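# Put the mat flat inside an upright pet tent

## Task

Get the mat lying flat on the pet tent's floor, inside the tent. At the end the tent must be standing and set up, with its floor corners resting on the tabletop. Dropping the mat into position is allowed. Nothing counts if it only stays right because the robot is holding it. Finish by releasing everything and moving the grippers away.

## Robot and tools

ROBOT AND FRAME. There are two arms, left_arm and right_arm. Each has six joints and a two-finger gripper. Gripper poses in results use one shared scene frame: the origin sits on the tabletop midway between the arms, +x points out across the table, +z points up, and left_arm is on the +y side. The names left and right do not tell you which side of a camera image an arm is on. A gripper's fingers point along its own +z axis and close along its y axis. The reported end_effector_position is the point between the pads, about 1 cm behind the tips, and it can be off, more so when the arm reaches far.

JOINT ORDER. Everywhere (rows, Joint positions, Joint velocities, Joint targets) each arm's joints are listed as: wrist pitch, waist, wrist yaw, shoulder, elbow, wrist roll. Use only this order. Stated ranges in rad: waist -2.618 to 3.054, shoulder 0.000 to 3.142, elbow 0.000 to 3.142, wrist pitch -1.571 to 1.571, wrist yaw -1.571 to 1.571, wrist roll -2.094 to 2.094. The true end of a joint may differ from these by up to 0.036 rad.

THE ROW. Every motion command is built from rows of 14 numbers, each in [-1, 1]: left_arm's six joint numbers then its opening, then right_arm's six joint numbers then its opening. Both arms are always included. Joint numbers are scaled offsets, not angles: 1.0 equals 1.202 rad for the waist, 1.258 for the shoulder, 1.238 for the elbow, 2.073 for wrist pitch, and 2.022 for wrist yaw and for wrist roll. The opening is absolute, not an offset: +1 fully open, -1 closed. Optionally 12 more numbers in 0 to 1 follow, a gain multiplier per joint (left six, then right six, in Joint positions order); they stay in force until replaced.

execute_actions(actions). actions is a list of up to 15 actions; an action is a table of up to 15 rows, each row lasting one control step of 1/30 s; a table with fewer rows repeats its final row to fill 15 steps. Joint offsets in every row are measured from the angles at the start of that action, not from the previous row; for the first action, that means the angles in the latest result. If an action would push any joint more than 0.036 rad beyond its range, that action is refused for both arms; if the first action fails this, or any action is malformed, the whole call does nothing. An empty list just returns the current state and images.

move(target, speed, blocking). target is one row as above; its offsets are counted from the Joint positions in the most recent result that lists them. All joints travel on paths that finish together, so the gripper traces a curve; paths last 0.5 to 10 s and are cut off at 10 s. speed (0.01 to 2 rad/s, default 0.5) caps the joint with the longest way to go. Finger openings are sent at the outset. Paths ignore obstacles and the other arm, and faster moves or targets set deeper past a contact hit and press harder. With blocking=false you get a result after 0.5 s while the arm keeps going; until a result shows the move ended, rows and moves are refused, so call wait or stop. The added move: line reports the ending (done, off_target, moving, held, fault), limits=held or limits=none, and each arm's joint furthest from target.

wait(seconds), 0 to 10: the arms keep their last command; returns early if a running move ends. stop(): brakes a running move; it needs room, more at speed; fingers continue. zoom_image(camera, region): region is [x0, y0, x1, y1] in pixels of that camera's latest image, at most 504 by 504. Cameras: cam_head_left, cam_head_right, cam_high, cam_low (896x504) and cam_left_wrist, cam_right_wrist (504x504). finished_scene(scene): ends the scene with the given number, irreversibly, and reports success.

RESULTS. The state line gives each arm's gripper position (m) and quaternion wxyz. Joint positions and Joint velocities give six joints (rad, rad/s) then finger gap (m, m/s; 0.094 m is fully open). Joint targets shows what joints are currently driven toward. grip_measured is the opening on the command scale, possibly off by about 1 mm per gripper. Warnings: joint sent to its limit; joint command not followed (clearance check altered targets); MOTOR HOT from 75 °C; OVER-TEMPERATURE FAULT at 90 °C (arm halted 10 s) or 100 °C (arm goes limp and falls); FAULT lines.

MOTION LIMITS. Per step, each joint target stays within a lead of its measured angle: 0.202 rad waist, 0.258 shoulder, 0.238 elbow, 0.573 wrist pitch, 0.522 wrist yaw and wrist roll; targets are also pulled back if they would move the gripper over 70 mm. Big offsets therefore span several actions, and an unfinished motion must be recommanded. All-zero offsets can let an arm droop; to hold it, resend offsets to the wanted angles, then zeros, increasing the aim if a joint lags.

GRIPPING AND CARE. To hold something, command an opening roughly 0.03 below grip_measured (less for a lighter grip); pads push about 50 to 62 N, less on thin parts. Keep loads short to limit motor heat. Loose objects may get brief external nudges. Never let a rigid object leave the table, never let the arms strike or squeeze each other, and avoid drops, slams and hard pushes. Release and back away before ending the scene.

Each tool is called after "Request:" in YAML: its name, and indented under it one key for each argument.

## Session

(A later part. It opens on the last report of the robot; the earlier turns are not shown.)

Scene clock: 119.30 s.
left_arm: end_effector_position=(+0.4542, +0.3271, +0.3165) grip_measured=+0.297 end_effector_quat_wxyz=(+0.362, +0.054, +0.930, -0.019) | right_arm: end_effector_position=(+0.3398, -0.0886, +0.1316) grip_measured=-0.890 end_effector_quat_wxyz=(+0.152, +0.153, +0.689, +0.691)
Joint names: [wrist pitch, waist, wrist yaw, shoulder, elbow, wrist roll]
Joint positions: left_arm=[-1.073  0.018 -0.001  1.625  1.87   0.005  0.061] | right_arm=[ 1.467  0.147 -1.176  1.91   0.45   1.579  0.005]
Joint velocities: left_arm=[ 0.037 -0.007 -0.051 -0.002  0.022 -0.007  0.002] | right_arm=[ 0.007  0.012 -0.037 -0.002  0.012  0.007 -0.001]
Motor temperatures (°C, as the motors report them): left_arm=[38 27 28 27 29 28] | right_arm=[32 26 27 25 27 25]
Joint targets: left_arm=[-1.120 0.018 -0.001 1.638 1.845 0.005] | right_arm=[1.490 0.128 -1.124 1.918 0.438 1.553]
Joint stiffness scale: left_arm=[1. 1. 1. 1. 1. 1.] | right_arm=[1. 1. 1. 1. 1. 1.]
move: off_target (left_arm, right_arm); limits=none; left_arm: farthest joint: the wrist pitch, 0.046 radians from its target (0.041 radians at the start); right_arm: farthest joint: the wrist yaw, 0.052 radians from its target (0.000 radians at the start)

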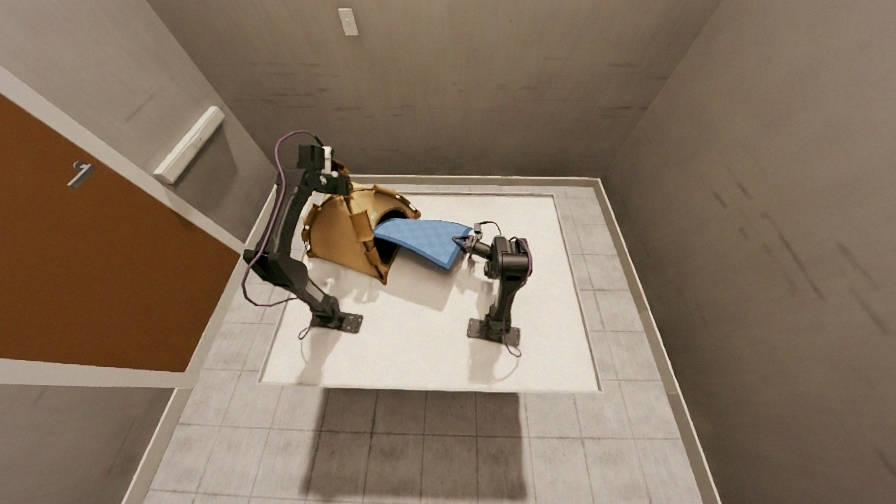

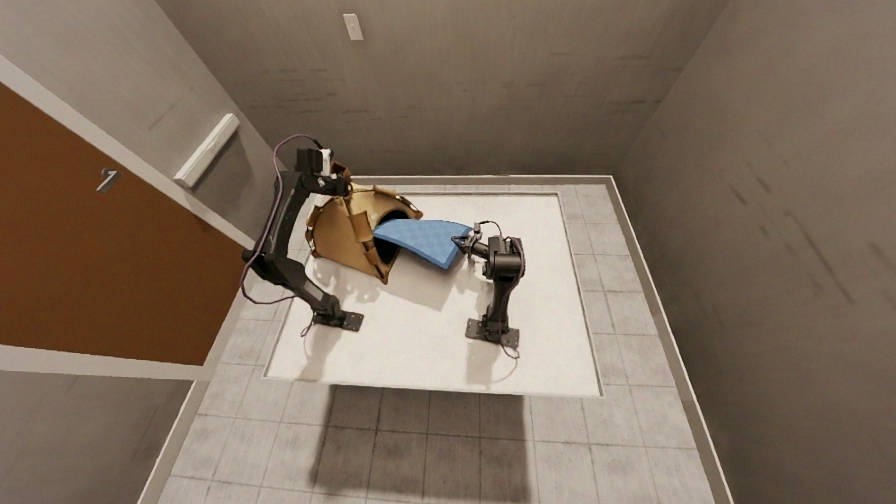

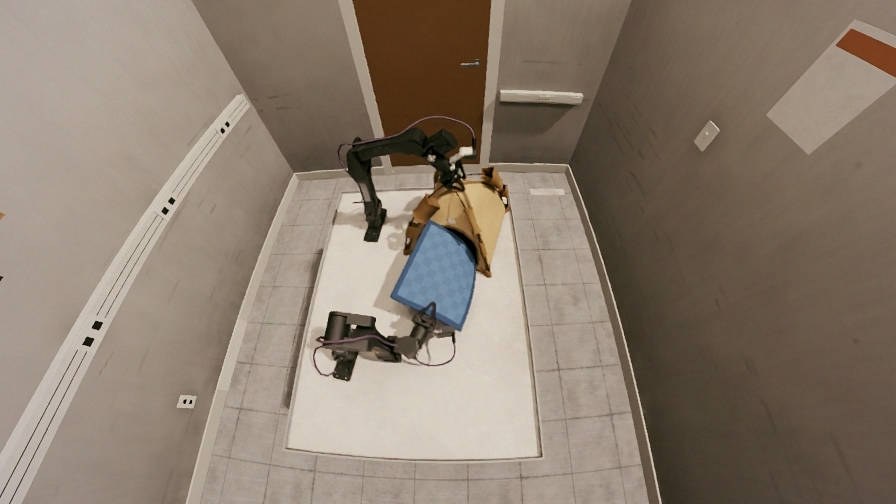

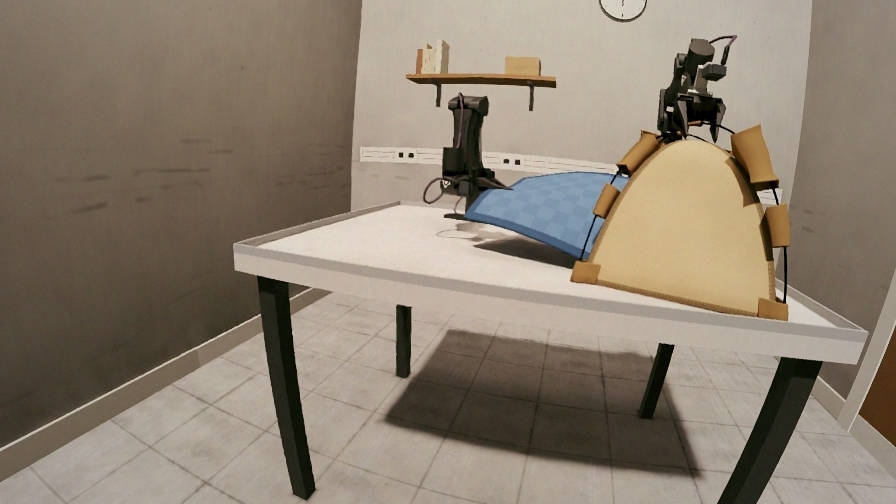

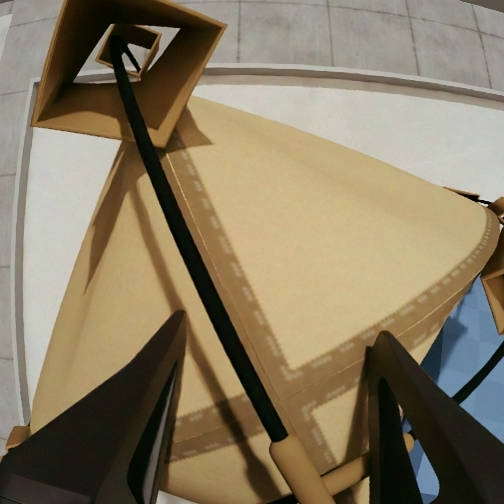

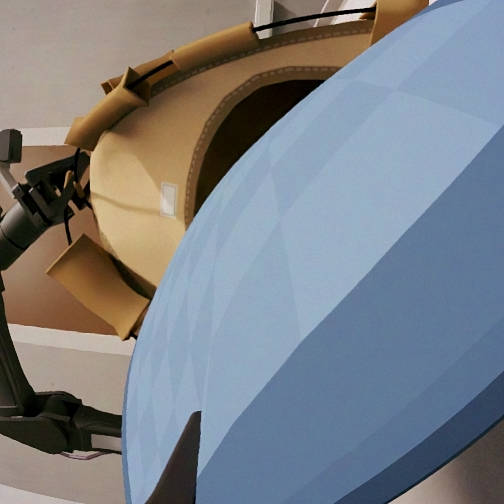

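Request:
move:
  target: [-0.025,0,0,0.01,-0.02,0,0.3,0.01,-0.09,-0.045,0,-0.02,-0.12,-0.92]
  speed: 0.15

Request:
zoom_image:
  camera: "cam_high"
  region: [360,200,520,330]

Request:
zoom_image:
  camera: "cam_head_right"
  region: [330,180,490,300]

Scene clock: 121.97 s.
left_arm: end_effector_position=(+0.4542, +0.3271, +0.3165) grip_measured=+0.297 end_effector_quat_wxyz=(+0.362, +0.053, +0.930, -0.019) | right_arm: end_effector_position=(+0.3247, -0.1068, +0.1287) grip_measured=-0.890 end_effector_quat_wxyz=(+0.200, +0.062, +0.705, +0.677)
Joint names: [wrist pitch, waist, wrist yaw, shoulder, elbow, wrist roll]
Joint positions: left_arm=[-1.073  0.018 -0.001  1.625  1.87   0.004  0.061] | right_arm=[ 1.466  0.06  -1.324  1.91   0.436  1.363  0.005]
Joint velocities: left_arm=[ 0.007 -0.002 -0.007 -0.017 -0.002 -0.037  0.   ] | right_arm=[ 0.022 -0.012  0.051 -0.017  0.007 -0.037 -0.001]
Motor temperatures (°C, as the motors report them): left_arm=[38 27 28 27 29 28] | right_arm=[32 26 27 25 27 25]
Joint targets: left_arm=[-1.125 0.018 -0.001 1.638 1.845 0.005] | right_arm=[1.488 0.039 -1.267 1.910 0.425 1.337]
Joint stiffness scale: left_arm=[1. 1. 1. 1. 1. 1.] | right_arm=[1. 1. 1. 1. 1. 1.]
move: off_target (left_arm, right_arm); limits=none; left_arm: farthest joint: the wrist pitch, 0.051 radians from its target (0.051 radians at the start); right_arm: farthest joint: the wrist yaw, 0.057 radians from its target (0.091 radians at the start)

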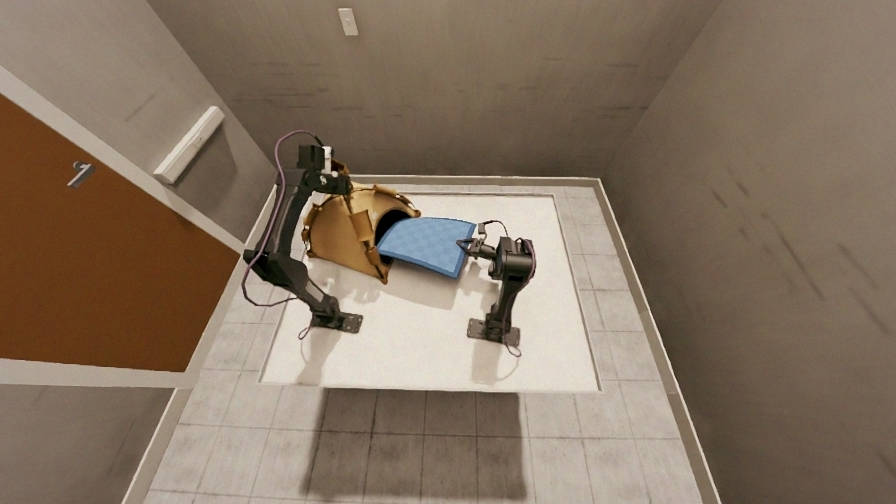

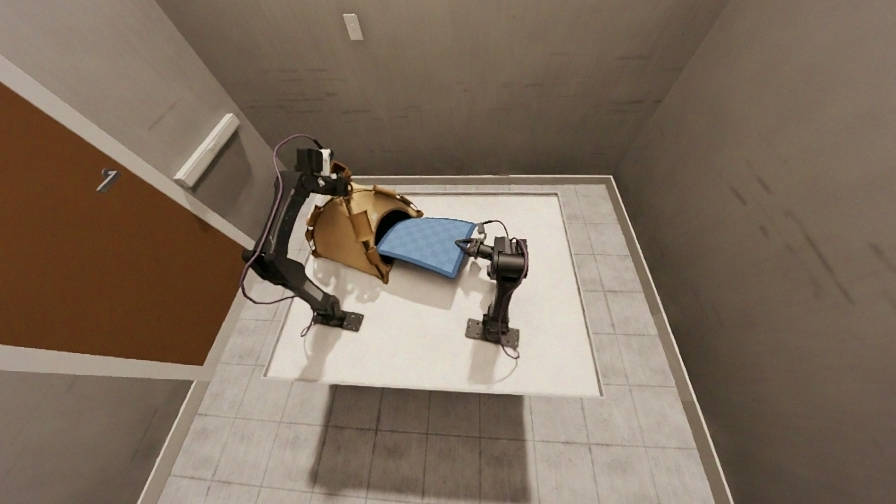

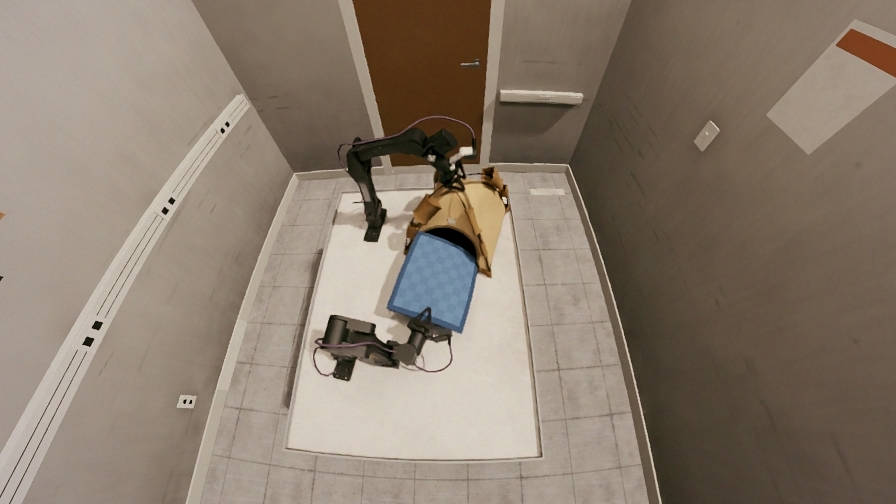

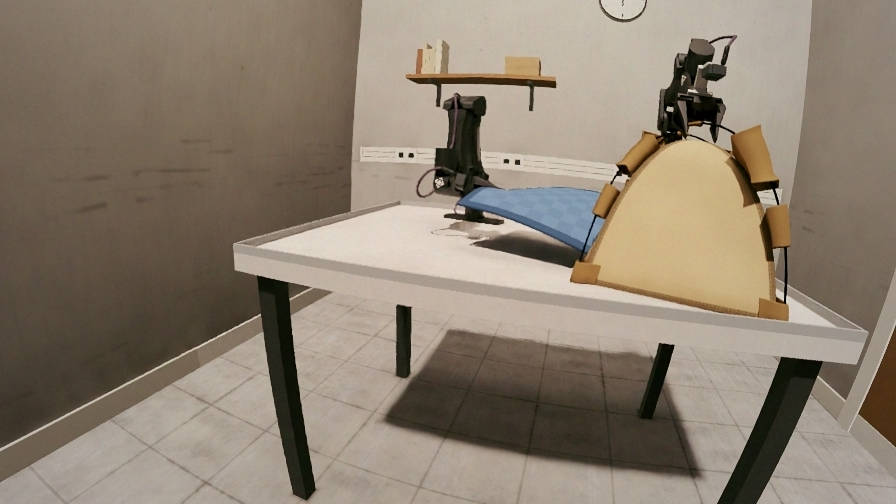

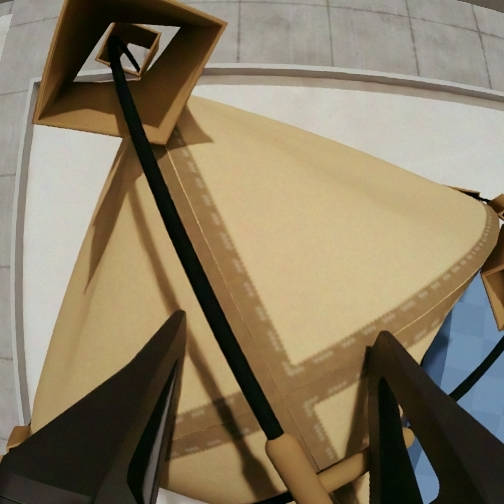

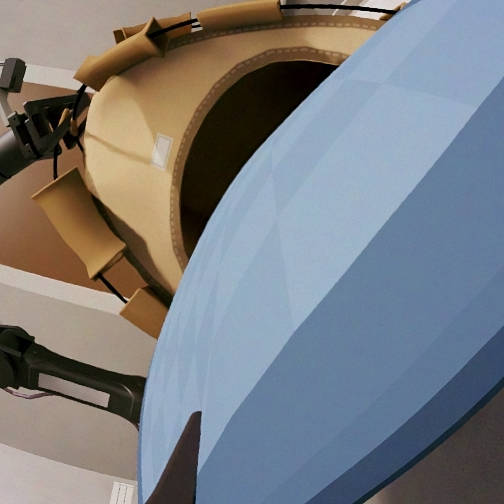

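Region (360, 200, 520, 330) of cam_high's 896x504 image, scaled by 3.150, with more detail than that image has; it fills the top 410 rows of this view, and the rest is white.

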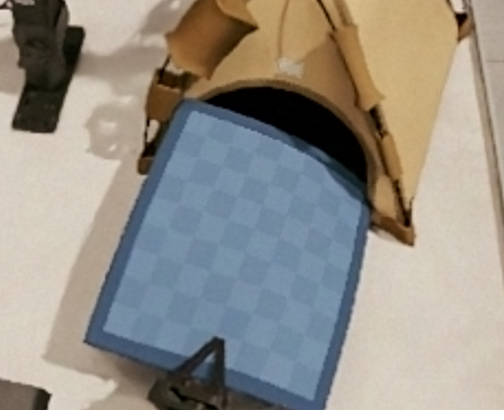

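Region (330, 180, 490, 300) of cam_head_right's 896x504 image, scaled by 3.150, with more detail than that image has; it fills the top 378 rows of this view, and the rest is white.

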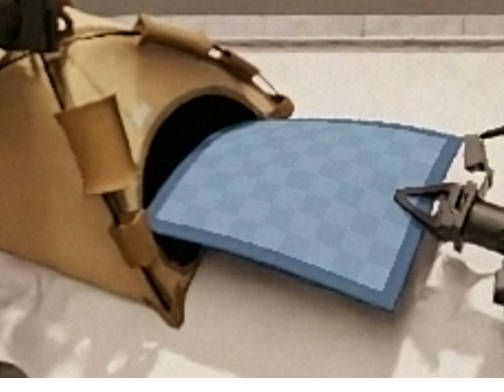

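Request:
move:
  target: [-0.025,0,0,0.01,-0.02,0,0.3,0.01,0.095,0.10,0.03,0.045,-0.065,-0.92]
  speed: 0.12

Request:
zoom_image:
  camera: "cam_high"
  region: [360,200,520,330]

Request:
zoom_image:
  camera: "cam_head_right"
  region: [330,180,490,300]

Scene clock: 124.57 s.
left_arm: end_effector_position=(+0.4538, +0.3271, +0.3162) grip_measured=+0.297 end_effector_quat_wxyz=(+0.361, +0.053, +0.931, -0.019) | right_arm: end_effector_position=(+0.3359, -0.0798, +0.1229) grip_measured=-0.890 end_effector_quat_wxyz=(+0.238, +0.037, +0.709, +0.663)
Joint names: [wrist pitch, waist, wrist yaw, shoulder, elbow, wrist roll]
Joint positions: left_arm=[-1.075  0.018 -0.001  1.625  1.87   0.004  0.061] | right_arm=[ 1.46   0.17  -1.192  1.941  0.458  1.257  0.005]
Joint velocities: left_arm=[-0.095  0.002 -0.007 -0.012  0.002 -0.037 -0.   ] | right_arm=[ 0.007 -0.032  0.022  0.007 -0.007  0.051 -0.001]
Motor temperatures (°C, as the motors report them): left_arm=[38 27 28 27 29 28] | right_arm=[32 26 27 25 27 25]
Joint targets: left_arm=[-1.125 0.018 -0.001 1.638 1.845 0.004] | right_arm=[1.487 0.175 -1.122 1.948 0.492 1.232]
Joint stiffness scale: left_arm=[1. 1. 1. 1. 1. 1.] | right_arm=[1. 1. 1. 1. 1. 1.]
move: off_target (left_arm, right_arm); limits=none; left_arm: farthest joint: the wrist pitch, 0.050 radians from its target (0.051 radians at the start); right_arm: farthest joint: the wrist yaw, 0.070 radians from its target (0.202 radians at the start)

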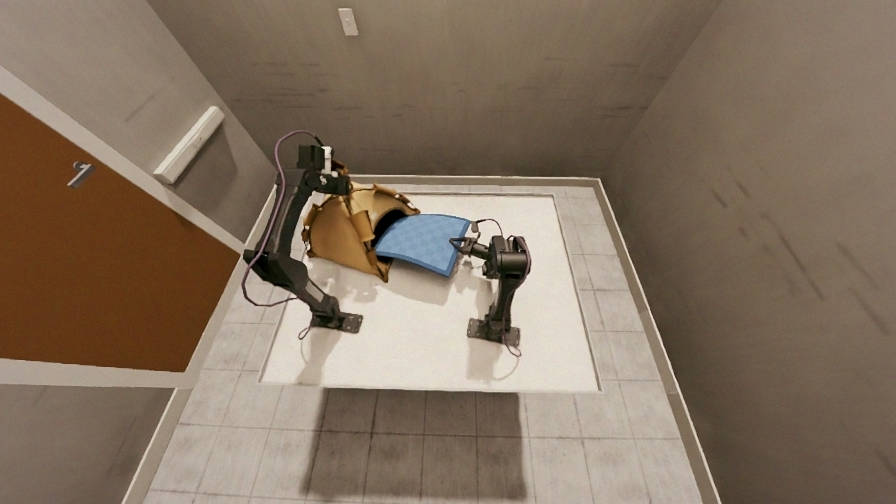

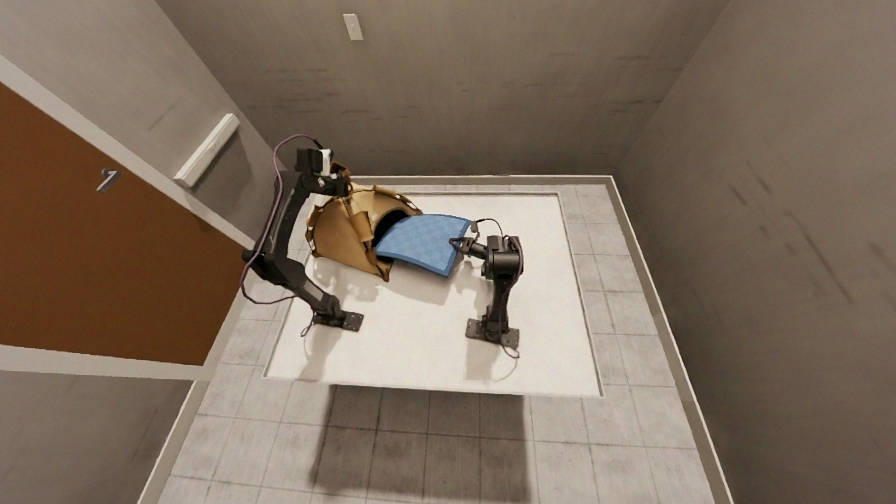

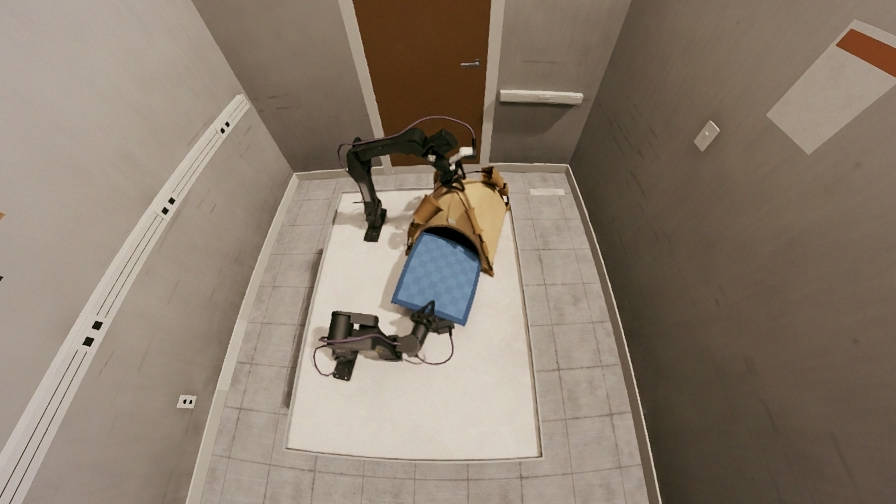

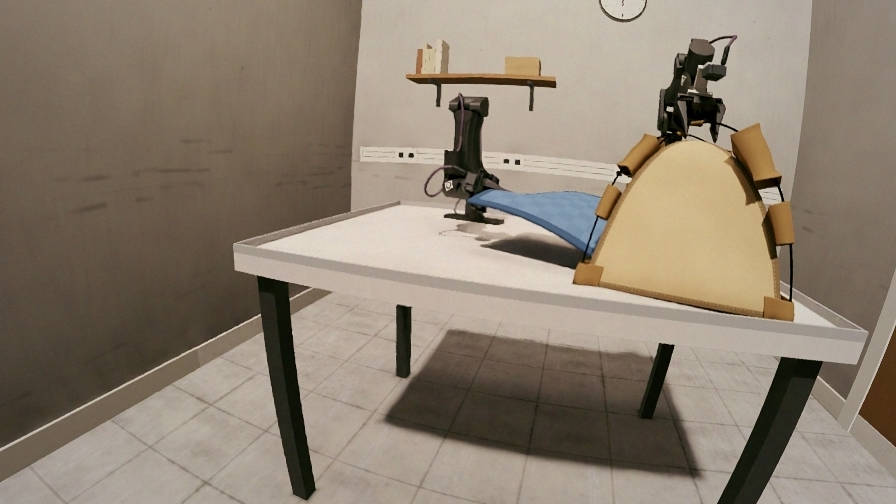

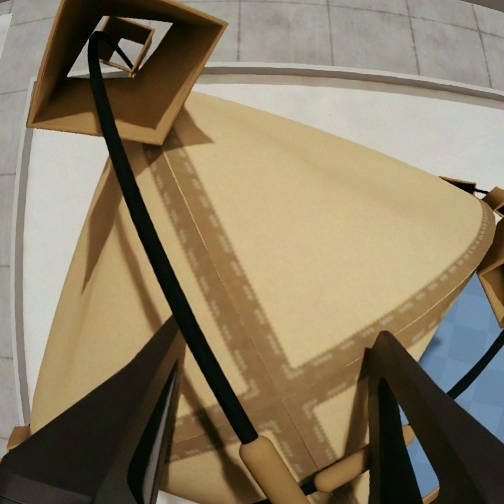

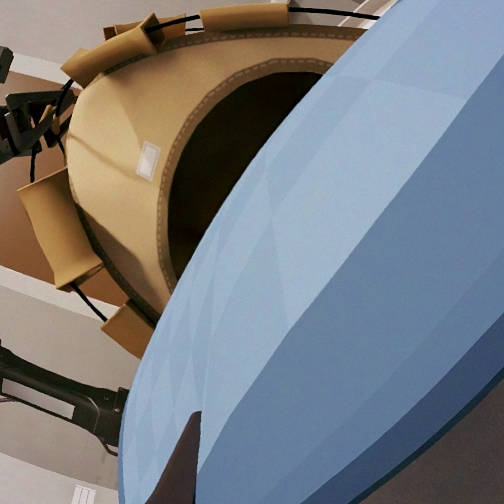

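Region (360, 200, 520, 330) of cam_high's 896x504 image, scaled by 3.150, with more detail than that image has; it fills the top 410 rows of this view, and the rest is white.

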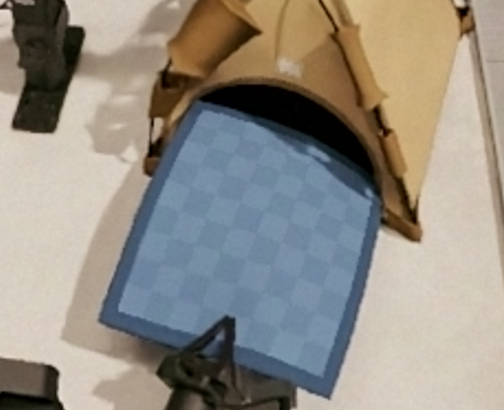

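Region (330, 180, 490, 300) of cam_head_right's 896x504 image, scaled by 3.150, with more detail than that image has; it fills the top 378 rows of this view, and the rest is white.

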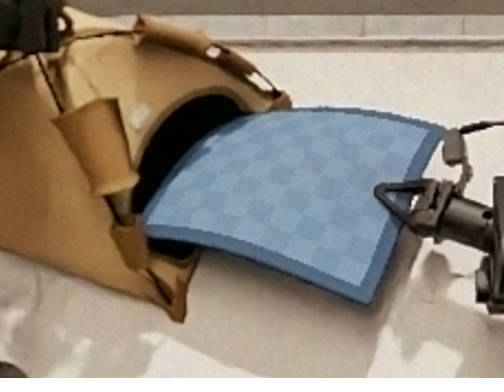

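Request:
move:
  target: [-0.025,0,0,0.01,-0.03,0,0.3,0.012,0.04,0.085,0.02,0.045,-0.012,-0.92]
  speed: 0.12

Request:
zoom_image:
  camera: "cam_high"
  region: [360,200,520,330]

Request:
zoom_image:
  camera: "cam_head_right"
  region: [330,180,490,300]

Scene clock: 126.83 s.
left_arm: end_effector_position=(+0.4541, +0.3271, +0.3146) grip_measured=+0.297 end_effector_quat_wxyz=(+0.360, +0.053, +0.931, -0.019) | right_arm: end_effector_position=(+0.3486, -0.0710, +0.1225) grip_measured=-0.890 end_effector_quat_wxyz=(+0.255, +0.052, +0.708, +0.656)
Joint names: [wrist pitch, waist, wrist yaw, shoulder, elbow, wrist roll]
Joint positions: left_arm=[-1.071  0.018 -0.001  1.625  1.864  0.003  0.061] | right_arm=[ 1.456  0.215 -1.101  1.954  0.48   1.257  0.005]
Joint velocities: left_arm=[-0.066 -0.002 -0.007  0.012  0.002  0.022  0.   ] | right_arm=[ 0.007 -0.002 -0.022  0.012  0.017 -0.066  0.   ]
Motor temperatures (°C, as the motors report them): left_arm=[38 27 28 28 29 28] | right_arm=[32 26 27 25 27 25]
Joint targets: left_arm=[-1.127 0.018 -0.001 1.638 1.833 0.004] | right_arm=[1.485 0.218 -1.020 1.966 0.514 1.233]
Joint stiffness scale: left_arm=[1. 1. 1. 1. 1. 1.] | right_arm=[1. 1. 1. 1. 1. 1.]
move: off_target (left_arm, right_arm); limits=none; left_arm: farthest joint: the wrist pitch, 0.055 radians from its target (0.052 radians at the start); right_arm: farthest joint: the wrist yaw, 0.080 radians from its target (0.172 radians at the start)

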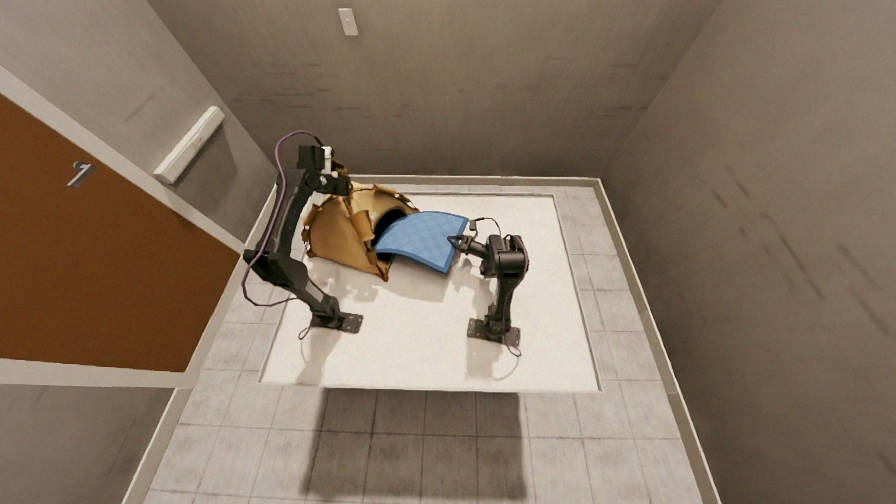

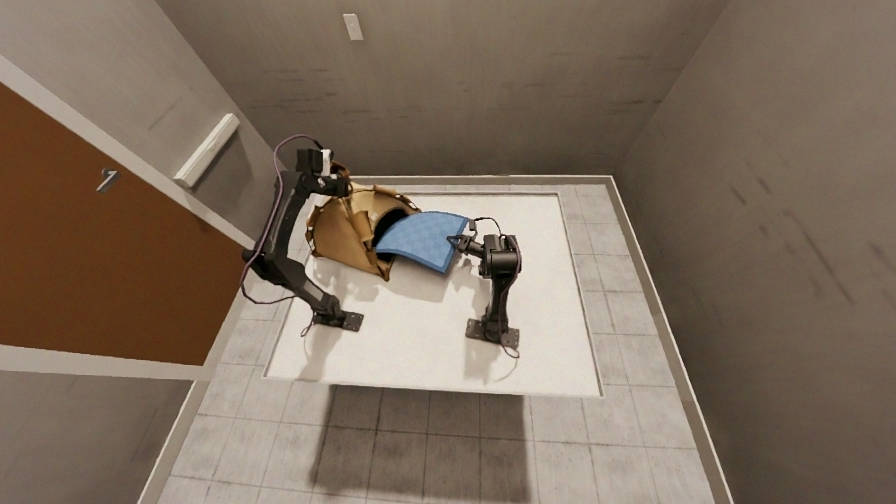

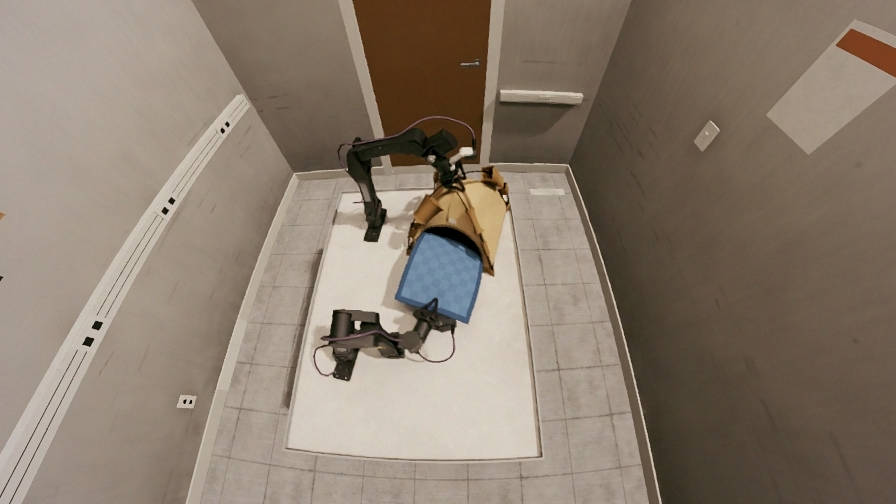

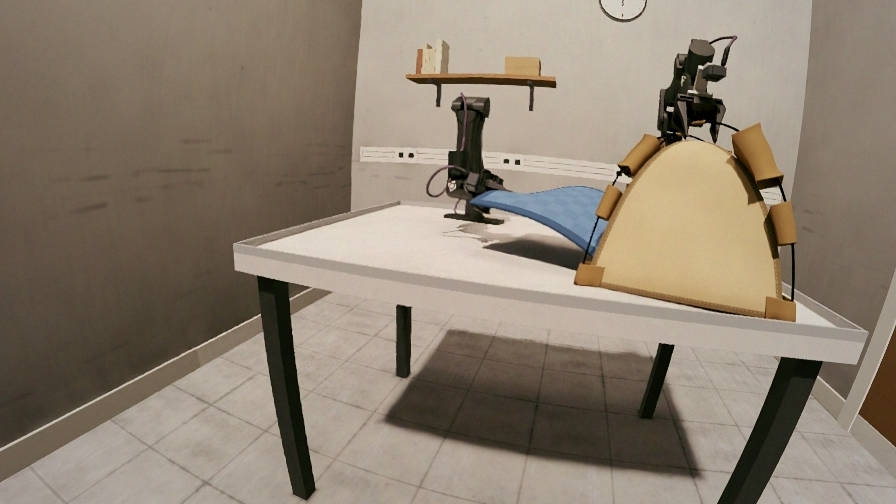

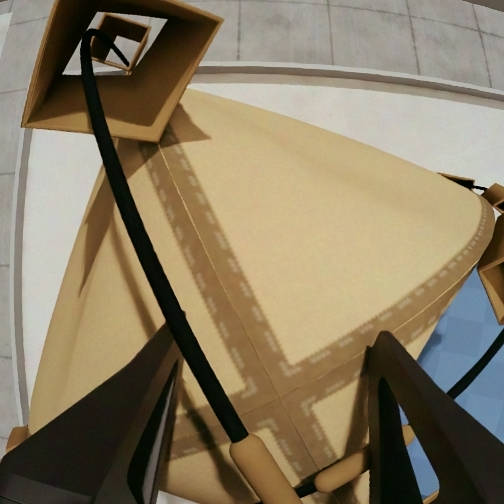

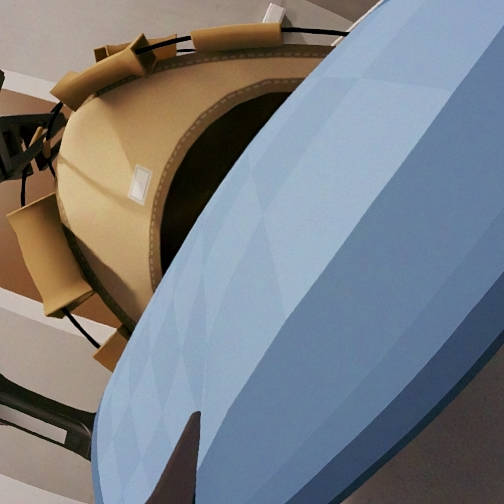

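Region (360, 200, 520, 330) of cam_high's 896x504 image, scaled by 3.150, with more detail than that image has; it fills the top 410 rows of this view, and the rest is white.

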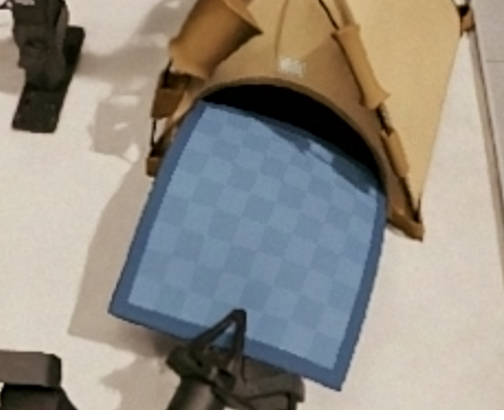

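Region (330, 180, 490, 300) of cam_head_right's 896x504 image, scaled by 3.150, with more detail than that image has; it fills the top 378 rows of this view, and the rest is white.

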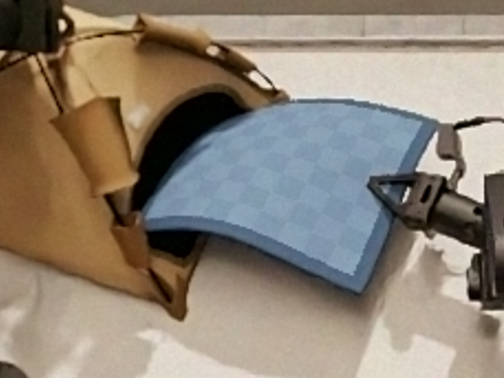

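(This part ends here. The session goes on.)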